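# Six arms stack one keg centred on another

## Task

Set one keg upright on top of the other so it sits centred on it, and leave it resting there on its own: a stack that stays only because a robot is still holding it does not count. Finish by opening the gripper and moving the arm away. The arms' foot positions (metres, scene frame) and facings (degrees counter-clockwise from +x) are: arm1 x=+0.42 y=+0.46 z=+0.76 facing -98; arm2 x=+0.01 y=+0.47 z=+0.65 facing -83; arm3 x=-0.44 y=+0.52 z=+0.67 facing -99; arm4 x=-0.59 y=-0.23 z=+0.67 facing +59; arm5 x=+0.02 y=-0.46 z=+0.73 facing +77; arm6 x=+0.46 y=-0.52 z=+0.70 facing +103.

## Robot and tools

Setup. Six identical i2rt Big YAM arms (arm1 to arm6) work around the kegs. Each has six revolute joints, a two-finger gripper and a fisheye camera on the wrist (armN_cam_wrist, 616x616). cam_high is a fixed room camera (504x504, pinhole with radial distortion). With joints 1 and 6 at zero and the hand level pointing forward, the wrist camera rides on top of the hand looking toward the fingertips. Reach is roughly 1.0 m from the joint1 axis. A loose object may occasionally get a brief shove from outside.

Frames. One shared scene frame: origin on the floor, +z up, metres. The foot positions and facings are listed in the task; joint1 = 0 points the arm along its foot's facing. "hand" is the point midway between the fingertips; its z axis runs along the fingers and its y axis is the opening direction. Hand poses come from the URDF applied to each foot's true pose, which is never printed.

execute_actions. Arguments: "actions", a list holding exactly one action or none, and optional "cameras". The action is an object keyed by robot name ("arm1"..."arm6"); each value holds "joints", an object of absolute joint targets by name. These are destinations, not offsets. Each arm gets its own separate object; include only the joints you want to change. Names, units and ranges: joint1_rad -2.879 to 2.879 (rotation about the foot, positive counter-clockwise seen from above); joint2_rad 0 to 3.141 (shoulder; 0 has the upper arm back and roughly level, increasing lifts it up then forward); joint3_rad 0 to 3.019 (elbow; 0 folded, increasing opens); joint4_rad -1.692 to 1.57 (hand pitch, positive tips fingers up); joint5_rad -1.57 to 1.57 (hand yaw, positive to the arm's right); joint6_rad -2.094 to 2.094 (hand roll, positive clockwise looking from behind the hand); gripper_m 0 to 0.093 metres, the fingertip gap. Tolerances counted as reached: ±0.045, 0.14, 0.09, 0.055, 0.03, 0.035 rad and ±0.003 m. Every motion in the action starts at once; they may finish at different moments, and because joints move at different speeds the hand can sweep a wide path. Omitted joints or arms may keep driving toward earlier targets. An unknown key or out-of-range number rejects the whole call and nothing moves. "cameras" takes names from the list above or "all"; omitted, null or ["all"] gives every camera, [] gives none. An empty actions list just reports state and images. The "pictures" line gives the image order.

wait: "seconds" 0 to 10. Commands nothing; returns the same report as an empty action.

zoom_image: "camera" plus "region" [x0, y0, x1, y1] in pixels of that camera's most recent full image, top-left origin, at most 504 by 504.

read_manual: optional "section" ("licences"); only licence text, no motion.

finished_scene: "scene", the number of the current scene. Irreversible; call only after the top keg sits freely and the gripper has released and backed away. The result says whether it succeeded and may give the next task.

Reading results. joint_status tells how each commanded motion ended. "off_target": stopped short and may still be pushing. "contact_stop" or "time_out": the old target is dropped and the joint holds where it is, except that a timed-out joint may keep a target close by (within 0.375, 0.375, 0.113, 0.225, 0.075, 0.3 rad for joints 1 to 6) and keep pushing; on_its_own lists such joints and their "held at" target (the target, not the position). Sending a joint its reported position relieves the push. "joint command not followed", usually with a "cause:" line, means the self/inter-arm collision check refused that arm's joint targets (the gripper part still runs); those joints read "not_followed" and may be retried on later actions until the path clears or new valid targets arrive. Empty calls never show this line. Tiny target changes might not move a joint. A joint carrying a load sags after a stop. If a stop is reported, the remaining motion calls in that reply are skipped.

Motor heat. Holding loads or pushing warms motors, even while you think. MOTOR HOT appears from 85 °C; at 100 °C the arm and gripper go limp until cooled (OVER-TEMPERATURE FAULT) and the arm drops, with joints marked "limit_stop_at_motor_heat"; resend targets afterward. Heat partly persists into later scenes.

Avoid. Two arms pressing hard together ends the run in failure; a hard collision may too. Nothing reports arm-to-arm contact, and the collision check can be late and ignores fingers, gripper housings and wrist cameras, so keep arms apart. Objects touching robots are fine. The arms keep pushing on contact and can push hard, so don't drive into the table or kegs. Drops, slips, slams and hard pushes lower the result. The scene keeps running while you think; the robots hold the last command meanwhile, and arms do not coordinate with one another. Grip force is about 50 to 62 N per pad, lower on some grippers. Shorter total motion is better.

Each tool is called after "Emit:" as name([rows], argument=value, ...), one row to a line, values as JSON.

## Session

Emit:
execute_actions(actions=[])

Scene clock: 0.00 s.
Motor temperatures (°C, as the motors report them): arm1=[28 28 28 25 28 25] | arm2=[29 26 29 26 26 28] | arm3=[27 27 25 26 25 28] | arm4=[29 28 28 27 30 26] | arm5=[28 28 28 28 27 27] | arm6=[25 27 28 27 29 27]
arm1.joint_positions: joint1_rad=+0.359 joint2_rad=+0.581 joint3_rad=+1.384 joint4_rad=-1.331 joint5_rad=+0.089 joint6_rad=-0.416 gripper_m=+0.094
arm1.joint_status: not commanded
arm1.hand: x=+0.4533 y=+0.2428 z=+1.3099 quat_wxyz=(-0.286, -0.409, -0.763, +0.410) (m; scene frame)
arm2.joint_positions: joint1_rad=-0.251 joint2_rad=+0.631 joint3_rad=+1.454 joint4_rad=-1.469 joint5_rad=-0.154 joint6_rad=+0.295 gripper_m=+0.095
arm2.joint_status: not commanded
arm2.hand: x=+0.0080 y=+0.2617 z=+1.1941 quat_wxyz=(-0.387, -0.730, -0.511, +0.237) (m; scene frame)
arm3.joint_positions: joint1_rad=+0.158 joint2_rad=+0.590 joint3_rad=+1.464 joint4_rad=-1.242 joint5_rad=+0.185 joint6_rad=+0.494 gripper_m=+0.095
arm3.joint_status: not commanded
arm3.hand: x=-0.4725 y=+0.3033 z=+1.2759 quat_wxyz=(-0.444, -0.732, -0.375, +0.356) (m; scene frame)
arm4.joint_positions: joint1_rad=-0.405 joint2_rad=+0.532 joint3_rad=+1.330 joint4_rad=-1.417 joint5_rad=-0.040 joint6_rad=-0.491 gripper_m=+0.094
arm4.joint_status: not commanded
arm4.hand: x=-0.4342 y=-0.1165 z=+1.1792 quat_wxyz=(-0.460, +0.473, -0.750, -0.050) (m; scene frame)
arm5.joint_positions: joint1_rad=+0.310 joint2_rad=+0.600 joint3_rad=+1.455 joint4_rad=-1.187 joint5_rad=+0.258 joint6_rad=+0.099 gripper_m=+0.094
arm5.joint_status: not commanded
arm5.hand: x=+0.0397 y=-0.2333 z=+1.3361 quat_wxyz=(-0.450, +0.516, -0.624, -0.376) (m; scene frame)
arm6.joint_positions: joint1_rad=-0.095 joint2_rad=+0.540 joint3_rad=+1.341 joint4_rad=-1.527 joint5_rad=-0.212 joint6_rad=+0.487 gripper_m=+0.095
arm6.joint_status: not commanded
arm6.hand: x=+0.4040 y=-0.3400 z=+1.1953 quat_wxyz=(-0.097, +0.551, -0.725, -0.402) (m; scene frame)
pictures: arm1_cam_wrist, arm2_cam_wrist, arm3_cam_wrist, arm4_cam_wrist, arm5_cam_wrist, arm6_cam_wrist, cam_high
Images, in order (width x height): arm1_cam_wrist 616x616, arm2_cam_wrist 616x616, arm3_cam_wrist 616x616, arm4_cam_wrist 616x616, arm5_cam_wrist 616x616, arm6_cam_wrist 616x616, cam_high 504x504.

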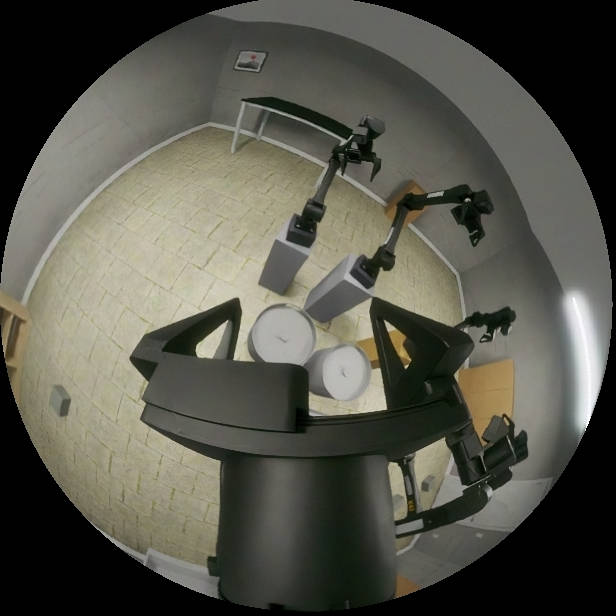

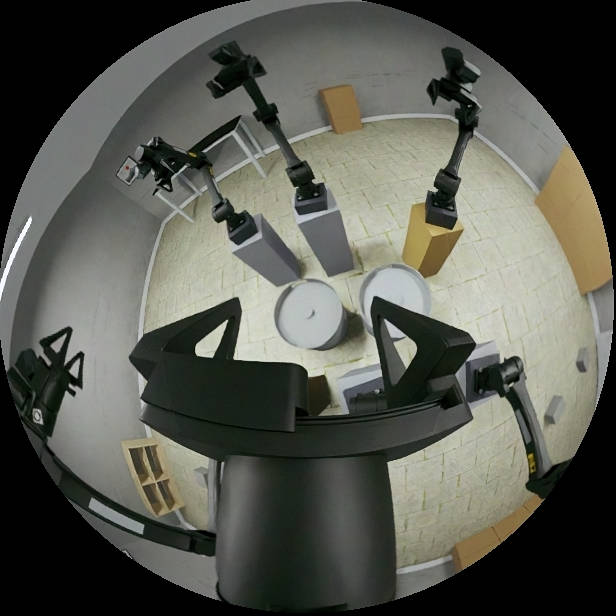

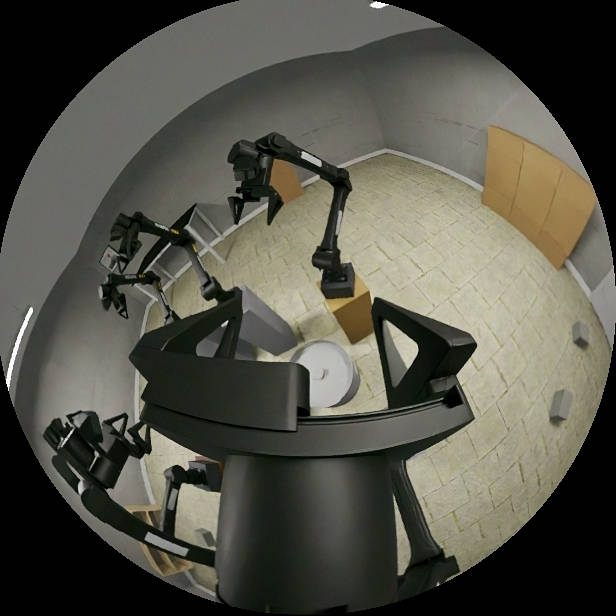

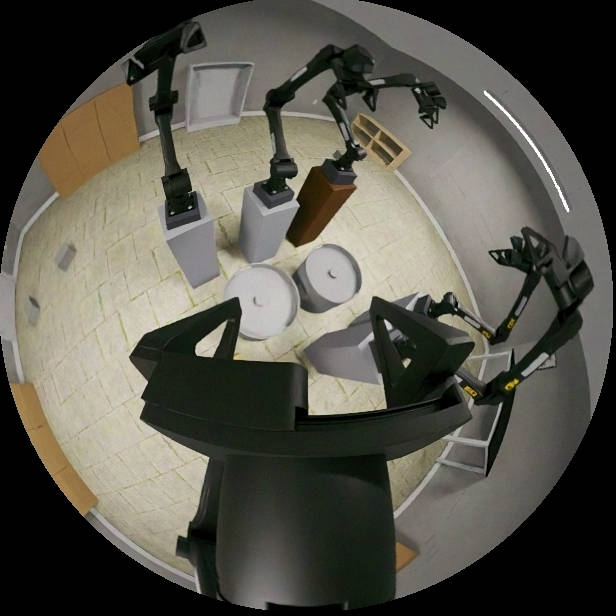

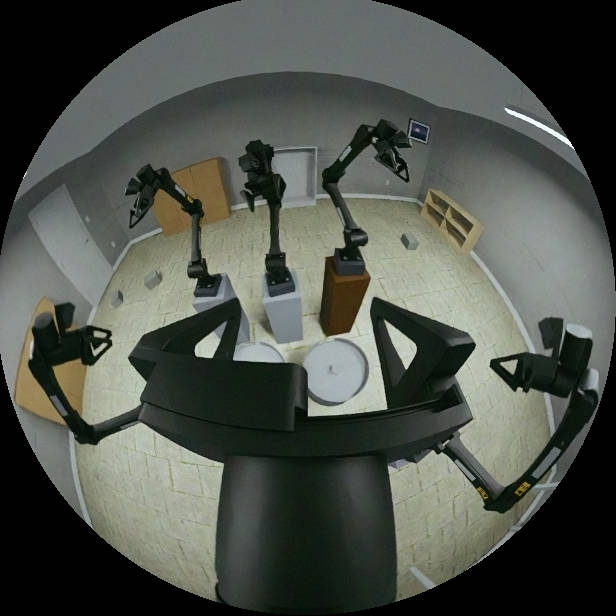

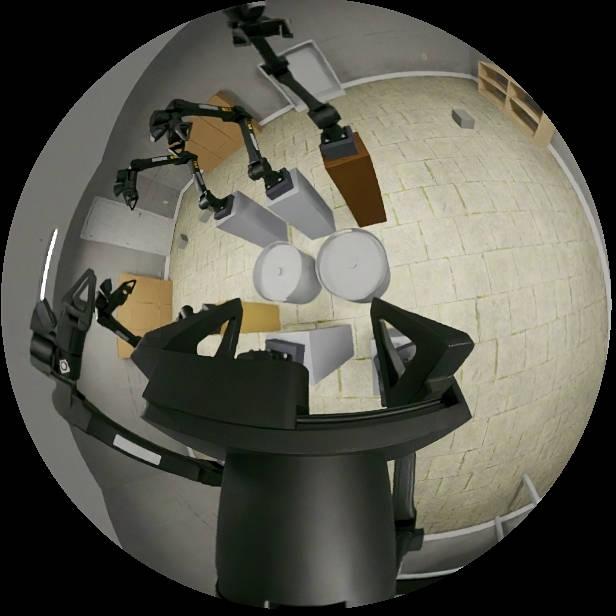

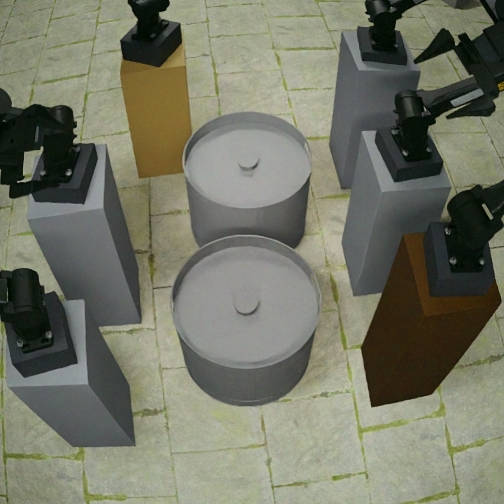

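Emit:
execute_actions([
  {"arm5":{"joints":{"joint1_rad":-0.18,"joint2_rad":1.6,"joint3_rad":0.935,"joint4_rad":-0.907,"joint5_rad":0,"joint6_rad":0}},"arm2":{"joints":{"joint1_rad":-0.58,"joint2_rad":1.6,"joint3_rad":0.935,"joint4_rad":-0.907,"joint5_rad":0,"joint6_rad":0}}},
], cameras=["arm2_cam_wrist","arm5_cam_wrist","cam_high"])

Emit:
zoom_image(camera="cam_high", region=[120,90,380,430])

Scene clock: 22.57 s.
Motor temperatures (°C, as the motors report them): arm1=[28 28 32 25 28 25] | arm2=[29 26 33 26 26 28] | arm3=[27 27 28 27 25 28] | arm4=[29 28 32 27 30 26] | arm5=[28 28 31 28 27 27] | arm6=[25 27 31 27 29 27]
arm1.joint_positions: joint1_rad=+0.359 joint2_rad=+0.581 joint3_rad=+1.384 joint4_rad=-1.331 joint5_rad=+0.089 joint6_rad=-0.416 gripper_m=+0.094
arm1.joint_status: not commanded
arm1.hand: x=+0.4533 y=+0.2428 z=+1.3099 quat_wxyz=(-0.286, -0.409, -0.763, +0.410) (m; scene frame)
arm2.joint_positions: joint1_rad=-0.575 joint2_rad=+1.587 joint3_rad=+0.925 joint4_rad=-0.922 joint5_rad=-0.001 joint6_rad=+0.016 gripper_m=+0.095
arm2.joint_status: all done
arm2.hand: x=-0.1632 y=+0.1167 z=+0.6801 quat_wxyz=(+0.000, -0.853, -0.523, -0.005) (m; scene frame)
arm3.joint_positions: joint1_rad=+0.158 joint2_rad=+0.590 joint3_rad=+1.464 joint4_rad=-1.242 joint5_rad=+0.185 joint6_rad=+0.494 gripper_m=+0.095
arm3.joint_status: not commanded
arm3.hand: x=-0.4725 y=+0.3033 z=+1.2759 quat_wxyz=(-0.444, -0.732, -0.375, +0.356) (m; scene frame)
arm4.joint_positions: joint1_rad=-0.405 joint2_rad=+0.532 joint3_rad=+1.330 joint4_rad=-1.417 joint5_rad=-0.040 joint6_rad=-0.491 gripper_m=+0.094
arm4.joint_status: not commanded
arm4.hand: x=-0.4342 y=-0.1165 z=+1.1792 quat_wxyz=(-0.460, +0.473, -0.750, -0.050) (m; scene frame)
arm5.joint_positions: joint1_rad=-0.187 joint2_rad=+1.585 joint3_rad=+0.916 joint4_rad=-0.912 joint5_rad=+0.005 joint6_rad=+0.010 gripper_m=+0.094
arm5.joint_status: all done
arm5.hand: x=+0.1760 y=-0.0999 z=+0.7527 quat_wxyz=(-0.001, +0.546, -0.838, +0.005) (m; scene frame)
arm6.joint_positions: joint1_rad=-0.095 joint2_rad=+0.540 joint3_rad=+1.341 joint4_rad=-1.527 joint5_rad=-0.212 joint6_rad=+0.487 gripper_m=+0.095
arm6.joint_status: not commanded
arm6.hand: x=+0.4040 y=-0.3400 z=+1.1953 quat_wxyz=(-0.097, +0.551, -0.725, -0.402) (m; scene frame)
pictures: arm2_cam_wrist, arm5_cam_wrist, cam_high
Images, in order (width x height): arm2_cam_wrist 616x616, arm5_cam_wrist 616x616, cam_high 504x504.

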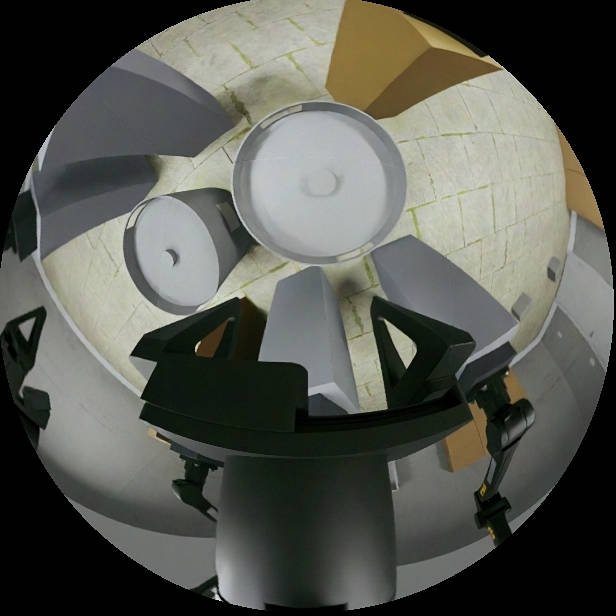

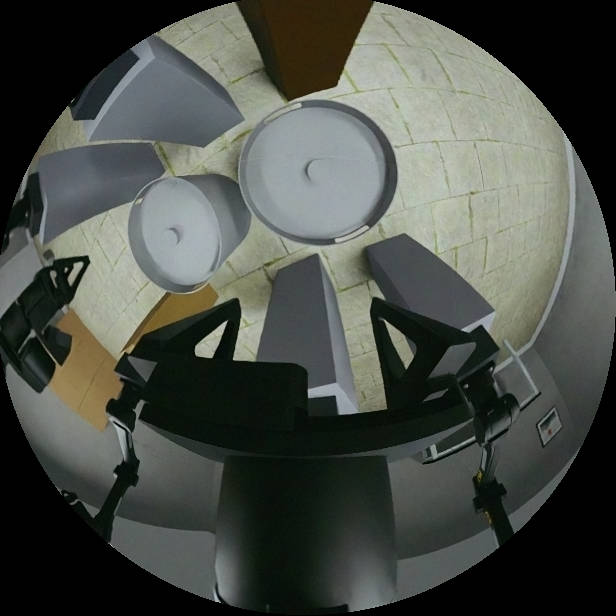

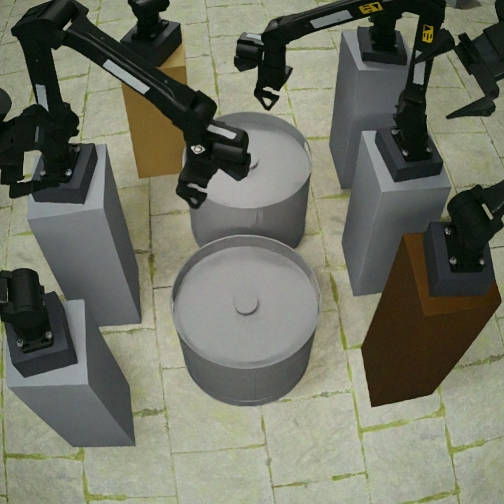

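Region (120, 90, 380, 430) of cam_high's 504x504 image, scaled by 1.482, with more detail than that image has; it fills the left 385 columns of this view, and the rest is white.

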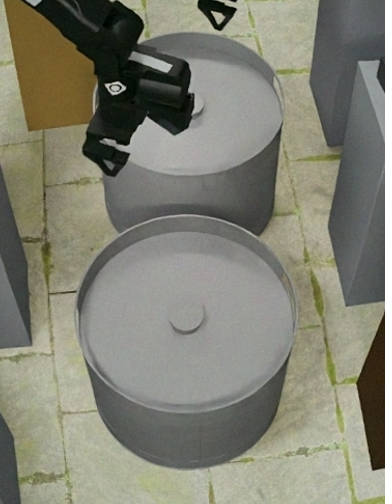

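Emit:
execute_actions([
  {"arm5":{"joints":{"joint1_rad":-0.587,"joint2_rad":2.365,"joint3_rad":0.89,"joint4_rad":-0.09,"joint6_rad":0.58}},"arm2":{"joints":{"joint1_rad":0.541,"joint2_rad":2.1,"joint3_rad":0.71,"joint4_rad":-0.17,"joint6_rad":-1.08}},"arm1":{"joints":{"joint1_rad":1.0}},"arm6":{"joints":{"joint1_rad":-1.0}}},
], cameras=["arm2_cam_wrist","arm5_cam_wrist","cam_high"])

Scene clock: 53.77 s.
Motor temperatures (°C, as the motors report them): arm1=[28 28 34 25 28 25] | arm2=[29 27 33 26 26 28] | arm3=[27 27 30 27 25 28] | arm4=[29 28 33 27 30 26] | arm5=[28 29 32 28 27 27] | arm6=[25 27 32 27 29 27]
arm1.joint_positions: joint1_rad=+0.994 joint2_rad=+0.581 joint3_rad=+1.384 joint4_rad=-1.331 joint5_rad=+0.089 joint6_rad=-0.416 gripper_m=+0.094
arm1.joint_status: all done
arm1.hand: x=+0.5762 y=+0.3047 z=+1.3096 quat_wxyz=(-0.399, -0.150, -0.853, +0.300) (m; scene frame)
arm2.joint_positions: joint1_rad=+0.540 joint2_rad=+2.095 joint3_rad=+0.714 joint4_rad=-0.185 joint5_rad=+0.000 joint6_rad=-1.065 gripper_m=+0.095
arm2.joint_status: all done
arm2.hand: x=+0.2201 y=+0.1972 z=+0.4558 quat_wxyz=(-0.001, +0.077, -0.997, +0.006) (m; scene frame)
arm3.joint_positions: joint1_rad=+0.158 joint2_rad=+0.590 joint3_rad=+1.464 joint4_rad=-1.242 joint5_rad=+0.185 joint6_rad=+0.494 gripper_m=+0.095
arm3.joint_status: not commanded
arm3.hand: x=-0.4725 y=+0.3033 z=+1.2759 quat_wxyz=(-0.444, -0.732, -0.375, +0.356) (m; scene frame)
arm4.joint_positions: joint1_rad=-0.405 joint2_rad=+0.532 joint3_rad=+1.330 joint4_rad=-1.417 joint5_rad=-0.040 joint6_rad=-0.491 gripper_m=+0.094
arm4.joint_status: not commanded
arm4.hand: x=-0.4342 y=-0.1165 z=+1.1792 quat_wxyz=(-0.460, +0.473, -0.750, -0.050) (m; scene frame)
arm5.joint_positions: joint1_rad=-0.591 joint2_rad=+2.354 joint3_rad=+0.887 joint4_rad=-0.102 joint5_rad=+0.002 joint6_rad=+0.570 gripper_m=+0.094
arm5.joint_status: all done
arm5.hand: x=+0.2955 y=-0.2000 z=+0.4525 quat_wxyz=(-0.004, +0.095, -0.995, -0.001) (m; scene frame)
arm6.joint_positions: joint1_rad=-0.994 joint2_rad=+0.540 joint3_rad=+1.341 joint4_rad=-1.527 joint5_rad=-0.212 joint6_rad=+0.487 gripper_m=+0.095
arm6.joint_status: all done
arm6.hand: x=+0.5613 y=-0.3601 z=+1.1951 quat_wxyz=(-0.266, +0.184, -0.892, -0.315) (m; scene frame)
pictures: arm2_cam_wrist, arm5_cam_wrist, cam_high
Images, in order (width x height): arm2_cam_wrist 616x616, arm5_cam_wrist 616x616, cam_high 504x504.

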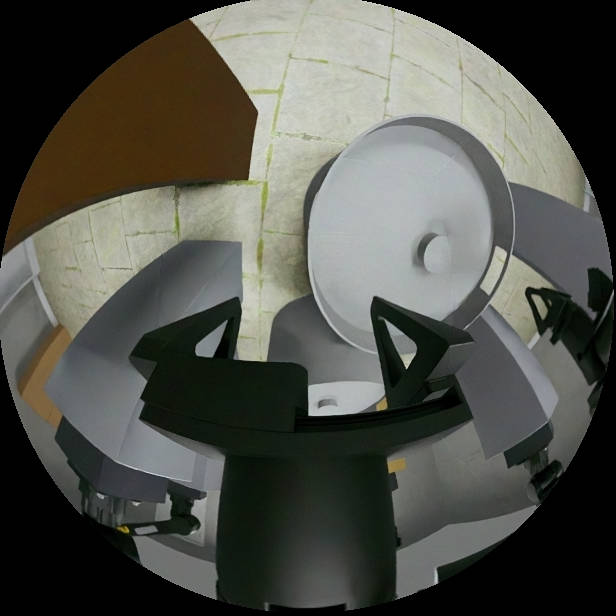

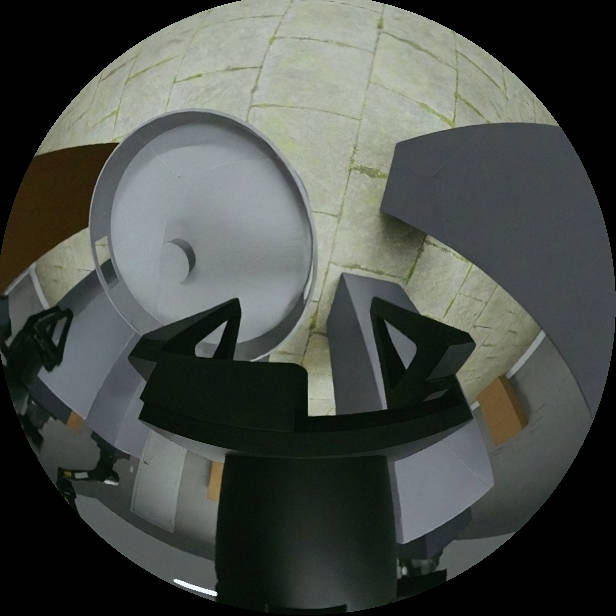

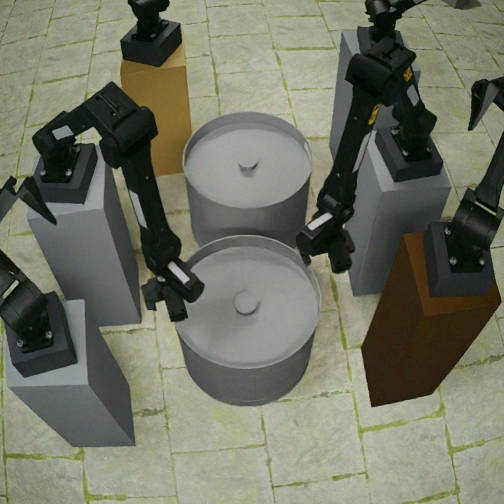

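Emit:
execute_actions([
  {"arm5":{"joints":{"joint1_rad":-0.615,"joint2_rad":2.81,"joint3_rad":1.149,"joint4_rad":0.095,"joint6_rad":0.56}},"arm2":{"joints":{"joint1_rad":0.534,"joint2_rad":2.59,"joint3_rad":0.93,"joint4_rad":0.098,"joint6_rad":-1.09}}},
], cameras=["arm2_cam_wrist","arm5_cam_wrist","cam_high"])

Scene clock: 64.20 s.
Motor temperatures (°C, as the motors report them): arm1=[28 28 34 25 28 25] | arm2=[29 27 32 26 26 28] | arm3=[27 27 30 27 25 28] | arm4=[29 28 34 27 30 26] | arm5=[28 29 31 28 27 27] | arm6=[25 27 32 27 29 27]
arm1.joint_positions: joint1_rad=+0.994 joint2_rad=+0.581 joint3_rad=+1.384 joint4_rad=-1.331 joint5_rad=+0.089 joint6_rad=-0.416 gripper_m=+0.094
arm1.joint_status: not commanded
arm1.hand: x=+0.5762 y=+0.3047 z=+1.3096 quat_wxyz=(-0.399, -0.150, -0.853, +0.300) (m; scene frame)
arm2.joint_positions: joint1_rad=+0.515 joint2_rad=+2.503 joint3_rad=+0.965 joint4_rad=+0.117 joint5_rad=+0.014 joint6_rad=-1.073 gripper_m=+0.095
arm2.joint_status: all done
arm2.hand: x=+0.2542 y=+0.1318 z=+0.3297 quat_wxyz=(-0.034, +0.068, -0.995, +0.070) (m; scene frame)
arm3.joint_positions: joint1_rad=+0.158 joint2_rad=+0.590 joint3_rad=+1.464 joint4_rad=-1.242 joint5_rad=+0.185 joint6_rad=+0.494 gripper_m=+0.095
arm3.joint_status: not commanded
arm3.hand: x=-0.4725 y=+0.3033 z=+1.2759 quat_wxyz=(-0.444, -0.732, -0.375, +0.356) (m; scene frame)
arm4.joint_positions: joint1_rad=-0.405 joint2_rad=+0.532 joint3_rad=+1.330 joint4_rad=-1.417 joint5_rad=-0.040 joint6_rad=-0.491 gripper_m=+0.094
arm4.joint_status: not commanded
arm4.hand: x=-0.4342 y=-0.1165 z=+1.1792 quat_wxyz=(-0.460, +0.473, -0.750, -0.050) (m; scene frame)
arm5.joint_positions: joint1_rad=-0.622 joint2_rad=+2.744 joint3_rad=+1.151 joint4_rad=+0.107 joint5_rad=-0.009 joint6_rad=+0.578 gripper_m=+0.094
arm5.joint_status: all done
arm5.hand: x=+0.3272 y=-0.1849 z=+0.3155 quat_wxyz=(-0.034, +0.076, -0.996, -0.031) (m; scene frame)
arm6.joint_positions: joint1_rad=-0.994 joint2_rad=+0.540 joint3_rad=+1.341 joint4_rad=-1.527 joint5_rad=-0.212 joint6_rad=+0.487 gripper_m=+0.095
arm6.joint_status: not commanded
arm6.hand: x=+0.5613 y=-0.3601 z=+1.1951 quat_wxyz=(-0.266, +0.184, -0.892, -0.315) (m; scene frame)
pictures: arm2_cam_wrist, arm5_cam_wrist, cam_high
Images, in order (width x height): arm2_cam_wrist 616x616, arm5_cam_wrist 616x616, cam_high 504x504.

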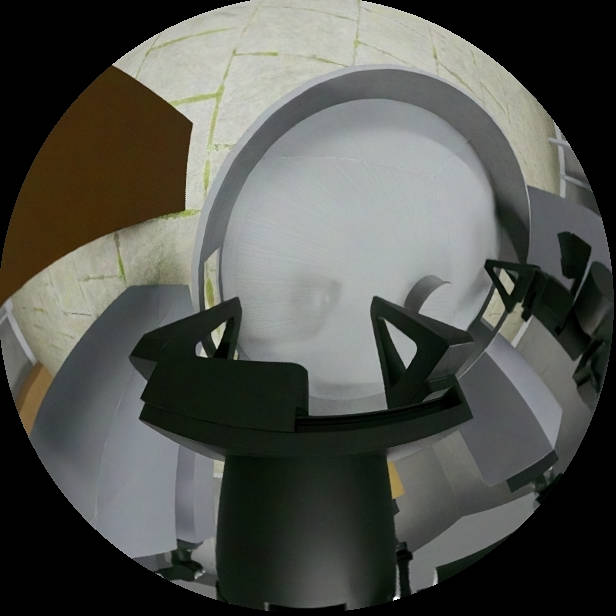

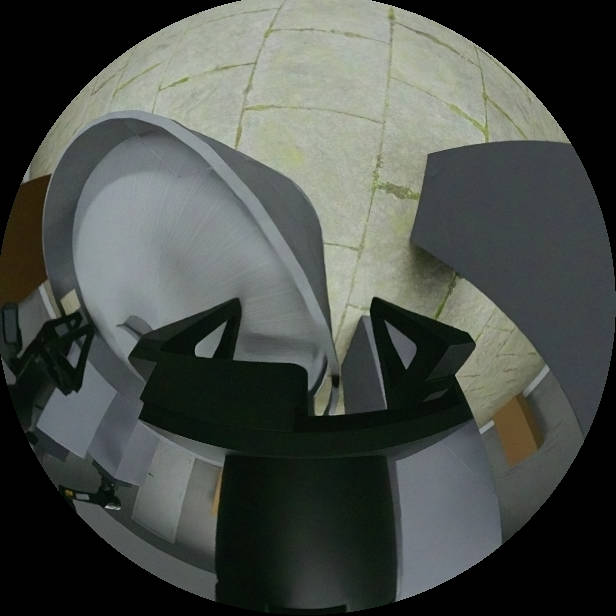

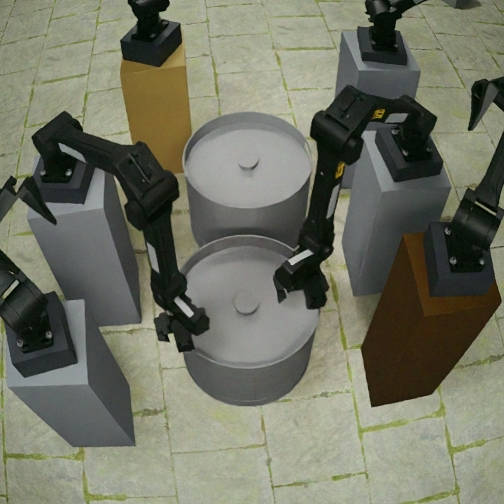

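Emit:
execute_actions(actions=[], cameras=["arm2_cam_wrist","arm5_cam_wrist","cam_high"])

Scene clock: 66.23 s.
Motor temperatures (°C, as the motors report them): arm1=[28 28 35 25 28 25] | arm2=[29 27 31 26 26 28] | arm3=[27 27 30 27 25 28] | arm4=[29 28 34 27 30 26] | arm5=[28 29 31 28 27 27] | arm6=[25 27 32 27 29 27]
arm1.joint_positions: joint1_rad=+0.994 joint2_rad=+0.581 joint3_rad=+1.384 joint4_rad=-1.331 joint5_rad=+0.089 joint6_rad=-0.416 gripper_m=+0.094
arm1.joint_status: not commanded
arm1.hand: x=+0.5762 y=+0.3047 z=+1.3096 quat_wxyz=(-0.399, -0.150, -0.853, +0.300) (m; scene frame)
arm2.joint_positions: joint1_rad=+0.515 joint2_rad=+2.503 joint3_rad=+0.965 joint4_rad=+0.117 joint5_rad=+0.014 joint6_rad=-1.073 gripper_m=+0.095
arm2.joint_status: all done
arm2.hand: x=+0.2542 y=+0.1318 z=+0.3297 quat_wxyz=(-0.034, +0.068, -0.995, +0.070) (m; scene frame)
arm3.joint_positions: joint1_rad=+0.158 joint2_rad=+0.590 joint3_rad=+1.464 joint4_rad=-1.242 joint5_rad=+0.185 joint6_rad=+0.494 gripper_m=+0.095
arm3.joint_status: not commanded
arm3.hand: x=-0.4725 y=+0.3033 z=+1.2759 quat_wxyz=(-0.444, -0.732, -0.375, +0.356) (m; scene frame)
arm4.joint_positions: joint1_rad=-0.405 joint2_rad=+0.532 joint3_rad=+1.330 joint4_rad=-1.417 joint5_rad=-0.040 joint6_rad=-0.491 gripper_m=+0.094
arm4.joint_status: not commanded
arm4.hand: x=-0.4342 y=-0.1165 z=+1.1792 quat_wxyz=(-0.460, +0.473, -0.750, -0.050) (m; scene frame)
arm5.joint_positions: joint1_rad=-0.622 joint2_rad=+2.744 joint3_rad=+1.151 joint4_rad=+0.107 joint5_rad=-0.009 joint6_rad=+0.578 gripper_m=+0.094
arm5.joint_status: all done
arm5.hand: x=+0.3272 y=-0.1849 z=+0.3155 quat_wxyz=(-0.034, +0.076, -0.996, -0.031) (m; scene frame)
arm6.joint_positions: joint1_rad=-0.994 joint2_rad=+0.540 joint3_rad=+1.341 joint4_rad=-1.527 joint5_rad=-0.212 joint6_rad=+0.487 gripper_m=+0.095
arm6.joint_status: not commanded
arm6.hand: x=+0.5613 y=-0.3601 z=+1.1951 quat_wxyz=(-0.266, +0.184, -0.892, -0.315) (m; scene frame)
pictures: arm2_cam_wrist, arm5_cam_wrist, cam_high
Images, in order (width x height): arm2_cam_wrist 616x616, arm5_cam_wrist 616x616, cam_high 504x504.

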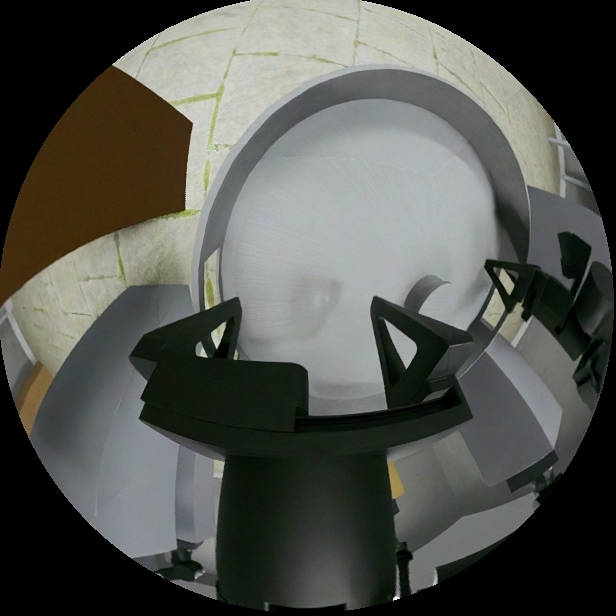

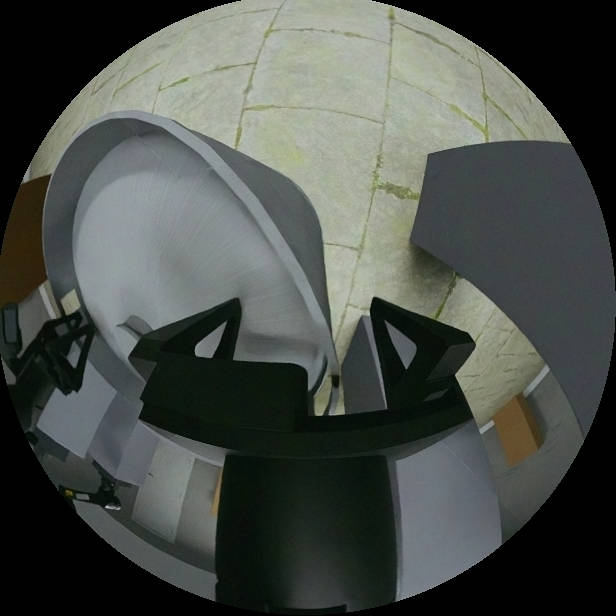

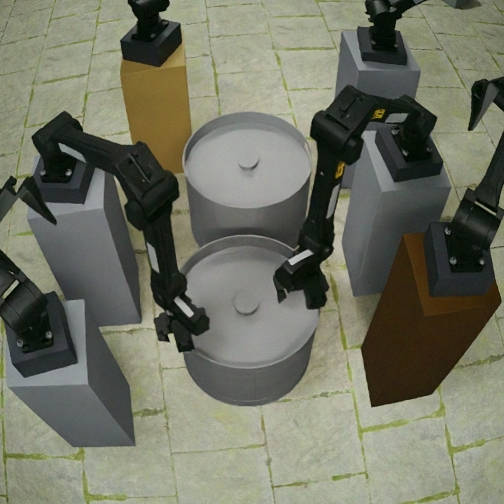

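Emit:
execute_actions([
  {"arm5":{"joints":{"joint2_rad":2.69}},"arm2":{"joints":{"joint2_rad":2.3,"joint4_rad":0.0}}},
], cameras=[])

Emit:
execute_actions([
  {"arm5":{"joints":{"joint1_rad":-0.602,"joint2_rad":2.695,"joint3_rad":1.076,"joint4_rad":0.048}},"arm2":{"joints":{"joint2_rad":2.236,"joint3_rad":0.765,"joint4_rad":-0.1}}},
], cameras=["arm2_cam_wrist","arm5_cam_wrist"])

Scene clock: 74.43 s.
Motor temperatures (°C, as the motors report them): arm1=[28 28 35 25 28 25] | arm2=[29 27 31 26 26 28] | arm3=[27 27 30 27 25 28] | arm4=[29 28 34 27 30 26] | arm5=[28 29 30 28 27 27] | arm6=[25 27 33 27 29 27]
arm1.joint_positions: joint1_rad=+0.994 joint2_rad=+0.581 joint3_rad=+1.384 joint4_rad=-1.331 joint5_rad=+0.089 joint6_rad=-0.416 gripper_m=+0.094
arm1.joint_status: not commanded
arm1.hand: x=+0.5762 y=+0.3047 z=+1.3096 quat_wxyz=(-0.399, -0.150, -0.853, +0.300) (m; scene frame)
arm2.joint_positions: joint1_rad=+0.522 joint2_rad=+2.302 joint3_rad=+0.929 joint4_rad=+0.009 joint5_rad=+0.002 joint6_rad=-1.075 gripper_m=+0.095
arm2.joint_status: all done
arm2.hand: x=+0.2794 y=+0.1068 z=+0.4048 quat_wxyz=(-0.055, +0.073, -0.992, +0.091) (m; scene frame)
arm3.joint_positions: joint1_rad=+0.158 joint2_rad=+0.590 joint3_rad=+1.464 joint4_rad=-1.242 joint5_rad=+0.185 joint6_rad=+0.494 gripper_m=+0.095
arm3.joint_status: not commanded
arm3.hand: x=-0.4725 y=+0.3033 z=+1.2759 quat_wxyz=(-0.444, -0.732, -0.375, +0.356) (m; scene frame)
arm4.joint_positions: joint1_rad=-0.405 joint2_rad=+0.532 joint3_rad=+1.330 joint4_rad=-1.417 joint5_rad=-0.040 joint6_rad=-0.491 gripper_m=+0.094
arm4.joint_status: not commanded
arm4.hand: x=-0.4342 y=-0.1165 z=+1.1792 quat_wxyz=(-0.460, +0.473, -0.750, -0.050) (m; scene frame)
arm5.joint_positions: joint1_rad=-0.622 joint2_rad=+2.695 joint3_rad=+1.151 joint4_rad=+0.103 joint5_rad=-0.004 joint6_rad=+0.570 gripper_m=+0.094
arm5.joint_status: all done
arm5.hand: x=+0.3464 y=-0.1689 z=+0.3351 quat_wxyz=(-0.054, +0.080, -0.994, -0.042) (m; scene frame)
arm6.joint_positions: joint1_rad=-0.994 joint2_rad=+0.540 joint3_rad=+1.341 joint4_rad=-1.527 joint5_rad=-0.212 joint6_rad=+0.487 gripper_m=+0.095
arm6.joint_status: not commanded
arm6.hand: x=+0.5613 y=-0.3601 z=+1.1951 quat_wxyz=(-0.266, +0.184, -0.892, -0.315) (m; scene frame)
pictures: none
No camera images: the call's "cameras" was empty. Leave "cameras" out to get every camera's image.

Scene clock: 75.43 s.
Motor temperatures (°C, as the motors report them): arm1=[28 28 35 25 28 25] | arm2=[29 28 31 26 26 28] | arm3=[27 27 30 27 25 28] | arm4=[29 28 34 27 30 26] | arm5=[28 29 30 28 27 27] | arm6=[25 27 33 27 29 27]
arm1.joint_positions: joint1_rad=+0.994 joint2_rad=+0.581 joint3_rad=+1.384 joint4_rad=-1.331 joint5_rad=+0.089 joint6_rad=-0.416 gripper_m=+0.094
arm1.joint_status: not commanded
arm1.hand: x=+0.5762 y=+0.3047 z=+1.3096 quat_wxyz=(-0.399, -0.150, -0.853, +0.300) (m; scene frame)
arm2.joint_positions: joint1_rad=+0.522 joint2_rad=+2.255 joint3_rad=+0.761 joint4_rad=-0.093 joint5_rad=+0.002 joint6_rad=-1.075 gripper_m=+0.095
arm2.joint_status: all done
arm2.hand: x=+0.2126 y=+0.1962 z=+0.4068 quat_wxyz=(+0.005, +0.073, -0.997, -0.003) (m; scene frame)
arm3.joint_positions: joint1_rad=+0.158 joint2_rad=+0.590 joint3_rad=+1.464 joint4_rad=-1.242 joint5_rad=+0.185 joint6_rad=+0.494 gripper_m=+0.095
arm3.joint_status: not commanded
arm3.hand: x=-0.4725 y=+0.3033 z=+1.2759 quat_wxyz=(-0.444, -0.732, -0.375, +0.356) (m; scene frame)
arm4.joint_positions: joint1_rad=-0.405 joint2_rad=+0.532 joint3_rad=+1.330 joint4_rad=-1.417 joint5_rad=-0.040 joint6_rad=-0.491 gripper_m=+0.094
arm4.joint_status: not commanded
arm4.hand: x=-0.4342 y=-0.1165 z=+1.1792 quat_wxyz=(-0.460, +0.473, -0.750, -0.050) (m; scene frame)
arm5.joint_positions: joint1_rad=-0.607 joint2_rad=+2.695 joint3_rad=+1.071 joint4_rad=+0.053 joint5_rad=-0.004 joint6_rad=+0.570 gripper_m=+0.094
arm5.joint_status: all done
arm5.hand: x=+0.2963 y=-0.2063 z=+0.3330 quat_wxyz=(-0.002, +0.087, -0.996, -0.003) (m; scene frame)
arm6.joint_positions: joint1_rad=-0.994 joint2_rad=+0.540 joint3_rad=+1.341 joint4_rad=-1.527 joint5_rad=-0.212 joint6_rad=+0.487 gripper_m=+0.095
arm6.joint_status: not commanded
arm6.hand: x=+0.5613 y=-0.3601 z=+1.1951 quat_wxyz=(-0.266, +0.184, -0.892, -0.315) (m; scene frame)
pictures: arm2_cam_wrist, arm5_cam_wrist
Images, in order (width x height): arm2_cam_wrist 616x616, arm5_cam_wrist 616x616.

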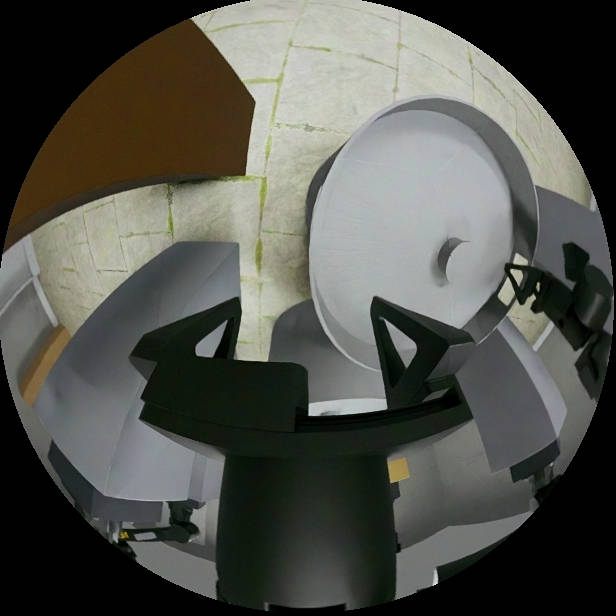

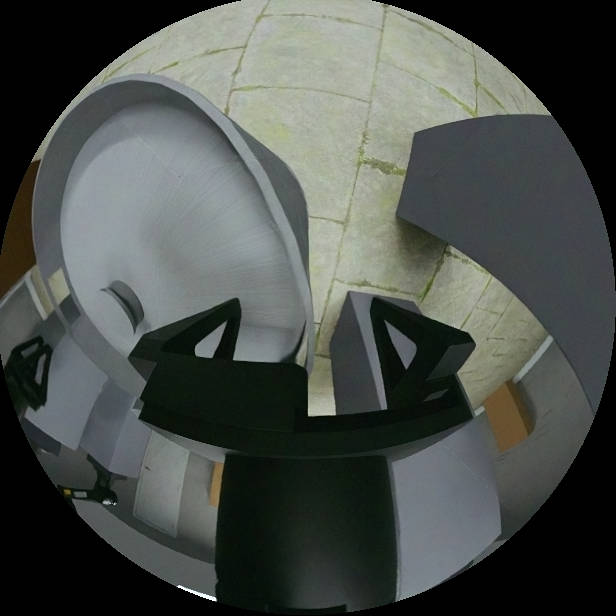

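Emit:
execute_actions([
  {"arm5":{"joints":{"joint1_rad":-0.58,"joint2_rad":2.71,"joint3_rad":1.055,"joint4_rad":0.08,"gripper_m":0.05}},"arm2":{"joints":{"joint1_rad":0.51,"joint2_rad":2.405,"joint3_rad":0.81,"joint4_rad":-0.02}}},
], cameras=[])

Emit:
execute_actions([
  {"arm5":{"joints":{"joint2_rad":2.735,"joint3_rad":1.07,"joint4_rad":0.097}},"arm2":{"joints":{"joint2_rad":2.505,"joint3_rad":0.879,"joint4_rad":0.06,"gripper_m":0.06}}},
], cameras=["arm2_cam_wrist","arm5_cam_wrist"])

Scene clock: 85.63 s.
Motor temperatures (°C, as the motors report them): arm1=[28 28 35 25 28 25] | arm2=[29 28 30 26 26 28] | arm3=[27 27 31 27 25 28] | arm4=[29 28 34 27 30 26] | arm5=[28 30 30 28 27 27] | arm6=[25 27 33 27 29 27]
arm1.joint_positions: joint1_rad=+0.994 joint2_rad=+0.581 joint3_rad=+1.384 joint4_rad=-1.331 joint5_rad=+0.089 joint6_rad=-0.416 gripper_m=+0.094
arm1.joint_status: not commanded
arm1.hand: x=+0.5762 y=+0.3047 z=+1.3096 quat_wxyz=(-0.399, -0.150, -0.853, +0.300) (m; scene frame)
arm2.joint_positions: joint1_rad=+0.522 joint2_rad=+2.407 joint3_rad=+0.810 joint4_rad=-0.029 joint5_rad=+0.002 joint6_rad=-1.075 gripper_m=+0.095
arm2.joint_status: all done
arm2.hand: x=+0.2040 y=+0.2073 z=+0.3590 quat_wxyz=(+0.016, +0.073, -0.997, -0.019) (m; scene frame)
arm3.joint_positions: joint1_rad=+0.158 joint2_rad=+0.590 joint3_rad=+1.464 joint4_rad=-1.242 joint5_rad=+0.185 joint6_rad=+0.494 gripper_m=+0.095
arm3.joint_status: not commanded
arm3.hand: x=-0.4725 y=+0.3033 z=+1.2759 quat_wxyz=(-0.444, -0.732, -0.375, +0.356) (m; scene frame)
arm4.joint_positions: joint1_rad=-0.405 joint2_rad=+0.532 joint3_rad=+1.330 joint4_rad=-1.417 joint5_rad=-0.040 joint6_rad=-0.491 gripper_m=+0.094
arm4.joint_status: not commanded
arm4.hand: x=-0.4342 y=-0.1165 z=+1.1792 quat_wxyz=(-0.460, +0.473, -0.750, -0.050) (m; scene frame)
arm5.joint_positions: joint1_rad=-0.583 joint2_rad=+2.695 joint3_rad=+1.061 joint4_rad=+0.069 joint5_rad=-0.004 joint6_rad=+0.570 gripper_m=+0.050
arm5.joint_status: all done
arm5.hand: x=+0.2886 y=-0.2013 z=+0.3332 quat_wxyz=(-0.005, +0.099, -0.995, -0.005) (m; scene frame)
arm6.joint_positions: joint1_rad=-0.994 joint2_rad=+0.540 joint3_rad=+1.341 joint4_rad=-1.527 joint5_rad=-0.212 joint6_rad=+0.487 gripper_m=+0.095
arm6.joint_status: not commanded
arm6.hand: x=+0.5613 y=-0.3601 z=+1.1951 quat_wxyz=(-0.266, +0.184, -0.892, -0.315) (m; scene frame)
pictures: none
No camera images: the call's "cameras" was empty. Leave "cameras" out to get every camera's image.

Scene clock: 86.43 s.
Motor temperatures (°C, as the motors report them): arm1=[28 28 35 25 28 25] | arm2=[29 28 30 26 26 28] | arm3=[27 27 31 27 25 28] | arm4=[29 28 34 27 30 26] | arm5=[28 30 30 28 27 27] | arm6=[25 27 33 27 29 27]
arm1.joint_positions: joint1_rad=+0.994 joint2_rad=+0.581 joint3_rad=+1.384 joint4_rad=-1.331 joint5_rad=+0.089 joint6_rad=-0.416 gripper_m=+0.094
arm1.joint_status: not commanded
arm1.hand: x=+0.5762 y=+0.3047 z=+1.3096 quat_wxyz=(-0.399, -0.150, -0.853, +0.300) (m; scene frame)
arm2.joint_positions: joint1_rad=+0.522 joint2_rad=+2.494 joint3_rad=+0.880 joint4_rad=+0.048 joint5_rad=+0.002 joint6_rad=-1.076 gripper_m=+0.060
arm2.joint_status: all done
arm2.hand: x=+0.2188 y=+0.1873 z=+0.3300 quat_wxyz=(+0.000, +0.073, -0.997, +0.006) (m; scene frame)
arm3.joint_positions: joint1_rad=+0.158 joint2_rad=+0.590 joint3_rad=+1.464 joint4_rad=-1.242 joint5_rad=+0.185 joint6_rad=+0.494 gripper_m=+0.095
arm3.joint_status: not commanded
arm3.hand: x=-0.4725 y=+0.3033 z=+1.2759 quat_wxyz=(-0.444, -0.732, -0.375, +0.356) (m; scene frame)
arm4.joint_positions: joint1_rad=-0.405 joint2_rad=+0.532 joint3_rad=+1.330 joint4_rad=-1.417 joint5_rad=-0.040 joint6_rad=-0.491 gripper_m=+0.094
arm4.joint_status: not commanded
arm4.hand: x=-0.4342 y=-0.1165 z=+1.1792 quat_wxyz=(-0.460, +0.473, -0.750, -0.050) (m; scene frame)
arm5.joint_positions: joint1_rad=-0.583 joint2_rad=+2.707 joint3_rad=+1.065 joint4_rad=+0.086 joint5_rad=-0.004 joint6_rad=+0.570 gripper_m=+0.050
arm5.joint_status: all done
arm5.hand: x=+0.2887 y=-0.2012 z=+0.3288 quat_wxyz=(-0.008, +0.099, -0.995, -0.007) (m; scene frame)
arm6.joint_positions: joint1_rad=-0.994 joint2_rad=+0.540 joint3_rad=+1.341 joint4_rad=-1.527 joint5_rad=-0.212 joint6_rad=+0.487 gripper_m=+0.095
arm6.joint_status: not commanded
arm6.hand: x=+0.5613 y=-0.3601 z=+1.1951 quat_wxyz=(-0.266, +0.184, -0.892, -0.315) (m; scene frame)
pictures: arm2_cam_wrist, arm5_cam_wrist
Images, in order (width x height): arm2_cam_wrist 616x616, arm5_cam_wrist 616x616.

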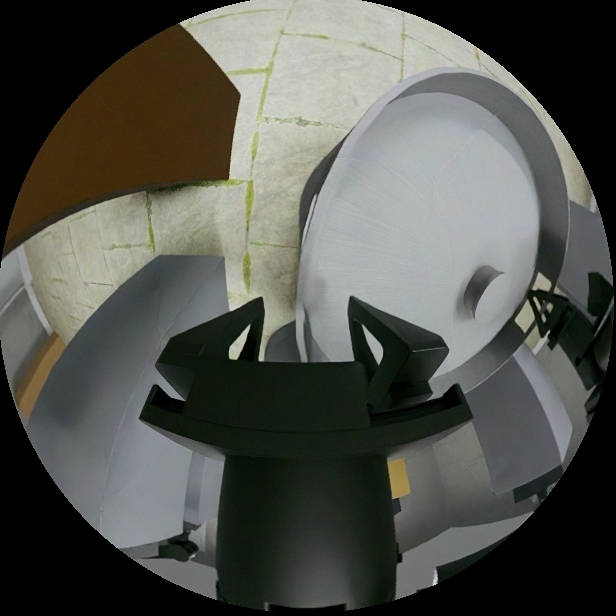

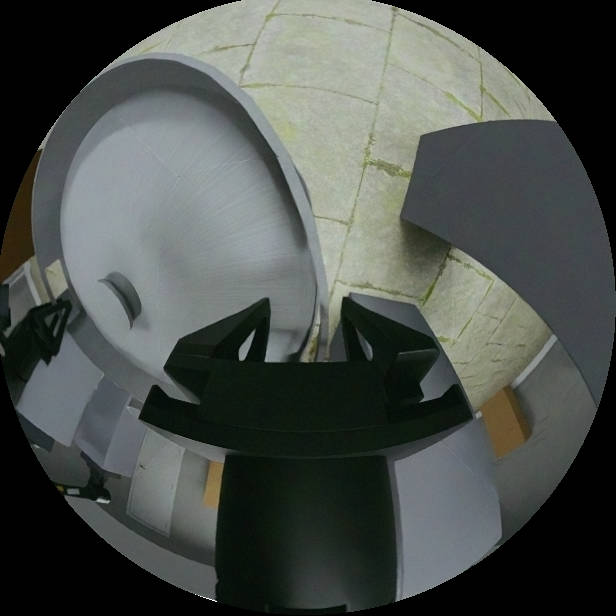

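Emit:
execute_actions([
  {"arm5":{"joints":{"joint2_rad":2.765,"joint3_rad":1.085}},"arm2":{"joints":{"joint2_rad":2.545,"joint3_rad":0.895,"gripper_m":0.05}}},
], cameras=["arm2_cam_wrist","arm5_cam_wrist"])

Emit:
zoom_image(camera="arm2_cam_wrist", region=[490,240,610,380])

Emit:
zoom_image(camera="arm5_cam_wrist", region=[0,230,120,370])

Scene clock: 90.80 s.
Motor temperatures (°C, as the motors report them): arm1=[28 28 35 25 28 25] | arm2=[29 28 30 26 26 28] | arm3=[27 27 31 27 25 28] | arm4=[29 28 34 27 30 26] | arm5=[28 30 29 28 27 27] | arm6=[25 27 33 27 29 27]
arm1.joint_positions: joint1_rad=+0.994 joint2_rad=+0.581 joint3_rad=+1.384 joint4_rad=-1.331 joint5_rad=+0.089 joint6_rad=-0.416 gripper_m=+0.094
arm1.joint_status: not commanded
arm1.hand: x=+0.5762 y=+0.3047 z=+1.3096 quat_wxyz=(-0.399, -0.150, -0.853, +0.300) (m; scene frame)
arm2.joint_positions: joint1_rad=+0.522 joint2_rad=+2.531 joint3_rad=+0.890 joint4_rad=+0.048 joint5_rad=+0.002 joint6_rad=-1.076 gripper_m=+0.050
arm2.joint_status: all done
arm2.hand: x=+0.2123 y=+0.1959 z=+0.3175 quat_wxyz=(+0.007, +0.073, -0.997, -0.005) (m; scene frame)
arm3.joint_positions: joint1_rad=+0.158 joint2_rad=+0.590 joint3_rad=+1.464 joint4_rad=-1.242 joint5_rad=+0.185 joint6_rad=+0.494 gripper_m=+0.095
arm3.joint_status: not commanded
arm3.hand: x=-0.4725 y=+0.3033 z=+1.2759 quat_wxyz=(-0.444, -0.732, -0.375, +0.356) (m; scene frame)
arm4.joint_positions: joint1_rad=-0.405 joint2_rad=+0.532 joint3_rad=+1.330 joint4_rad=-1.417 joint5_rad=-0.040 joint6_rad=-0.491 gripper_m=+0.094
arm4.joint_status: not commanded
arm4.hand: x=-0.4342 y=-0.1165 z=+1.1792 quat_wxyz=(-0.460, +0.473, -0.750, -0.050) (m; scene frame)
arm5.joint_positions: joint1_rad=-0.583 joint2_rad=+2.741 joint3_rad=+1.083 joint4_rad=+0.088 joint5_rad=-0.004 joint6_rad=+0.570 gripper_m=+0.050
arm5.joint_status: all done
arm5.hand: x=+0.2840 y=-0.2058 z=+0.3165 quat_wxyz=(-0.002, +0.099, -0.995, -0.003) (m; scene frame)
arm6.joint_positions: joint1_rad=-0.994 joint2_rad=+0.540 joint3_rad=+1.341 joint4_rad=-1.527 joint5_rad=-0.212 joint6_rad=+0.487 gripper_m=+0.095
arm6.joint_status: not commanded
arm6.hand: x=+0.5613 y=-0.3601 z=+1.1951 quat_wxyz=(-0.266, +0.184, -0.892, -0.315) (m; scene frame)
pictures: arm2_cam_wrist, arm5_cam_wrist
Images, in order (width x height): arm2_cam_wrist 616x616, arm5_cam_wrist 616x616.

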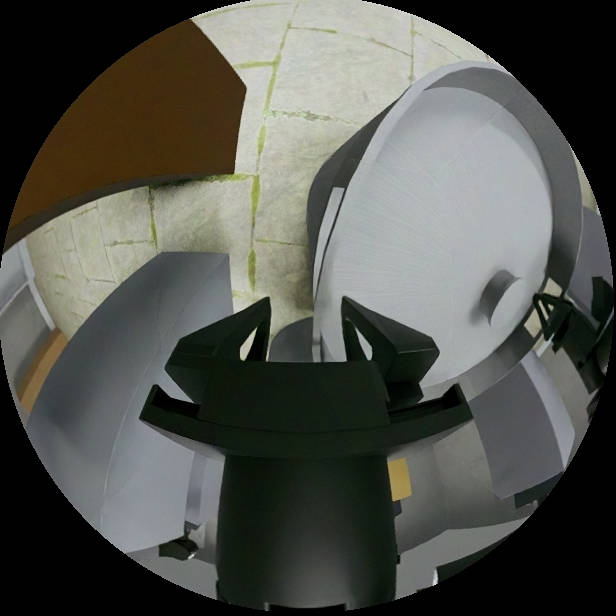

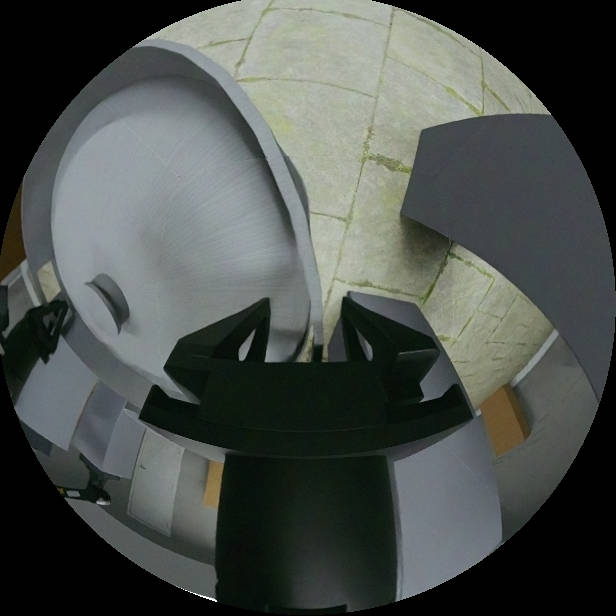

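Region (490, 240, 610, 380) of arm2_cam_wrist's 616x616 image, scaled by 3.600, with more detail than that image has; it fills the left 432 columns of this view, and the rest is white.

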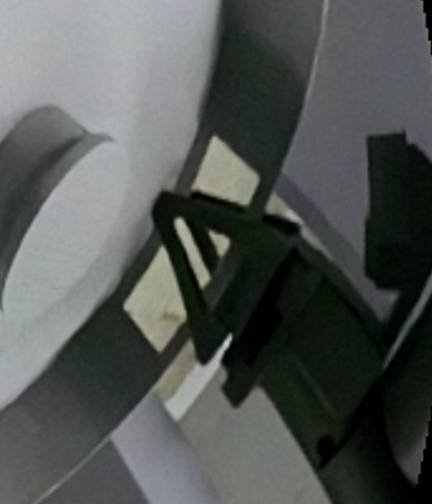

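Region (0, 230, 120, 370) of arm5_cam_wrist's 616x616 image, scaled by 3.600, with more detail than that image has; it fills the left 432 columns of this view, and the rest is white.

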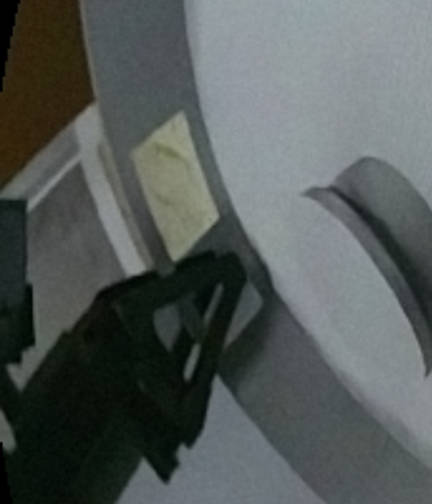

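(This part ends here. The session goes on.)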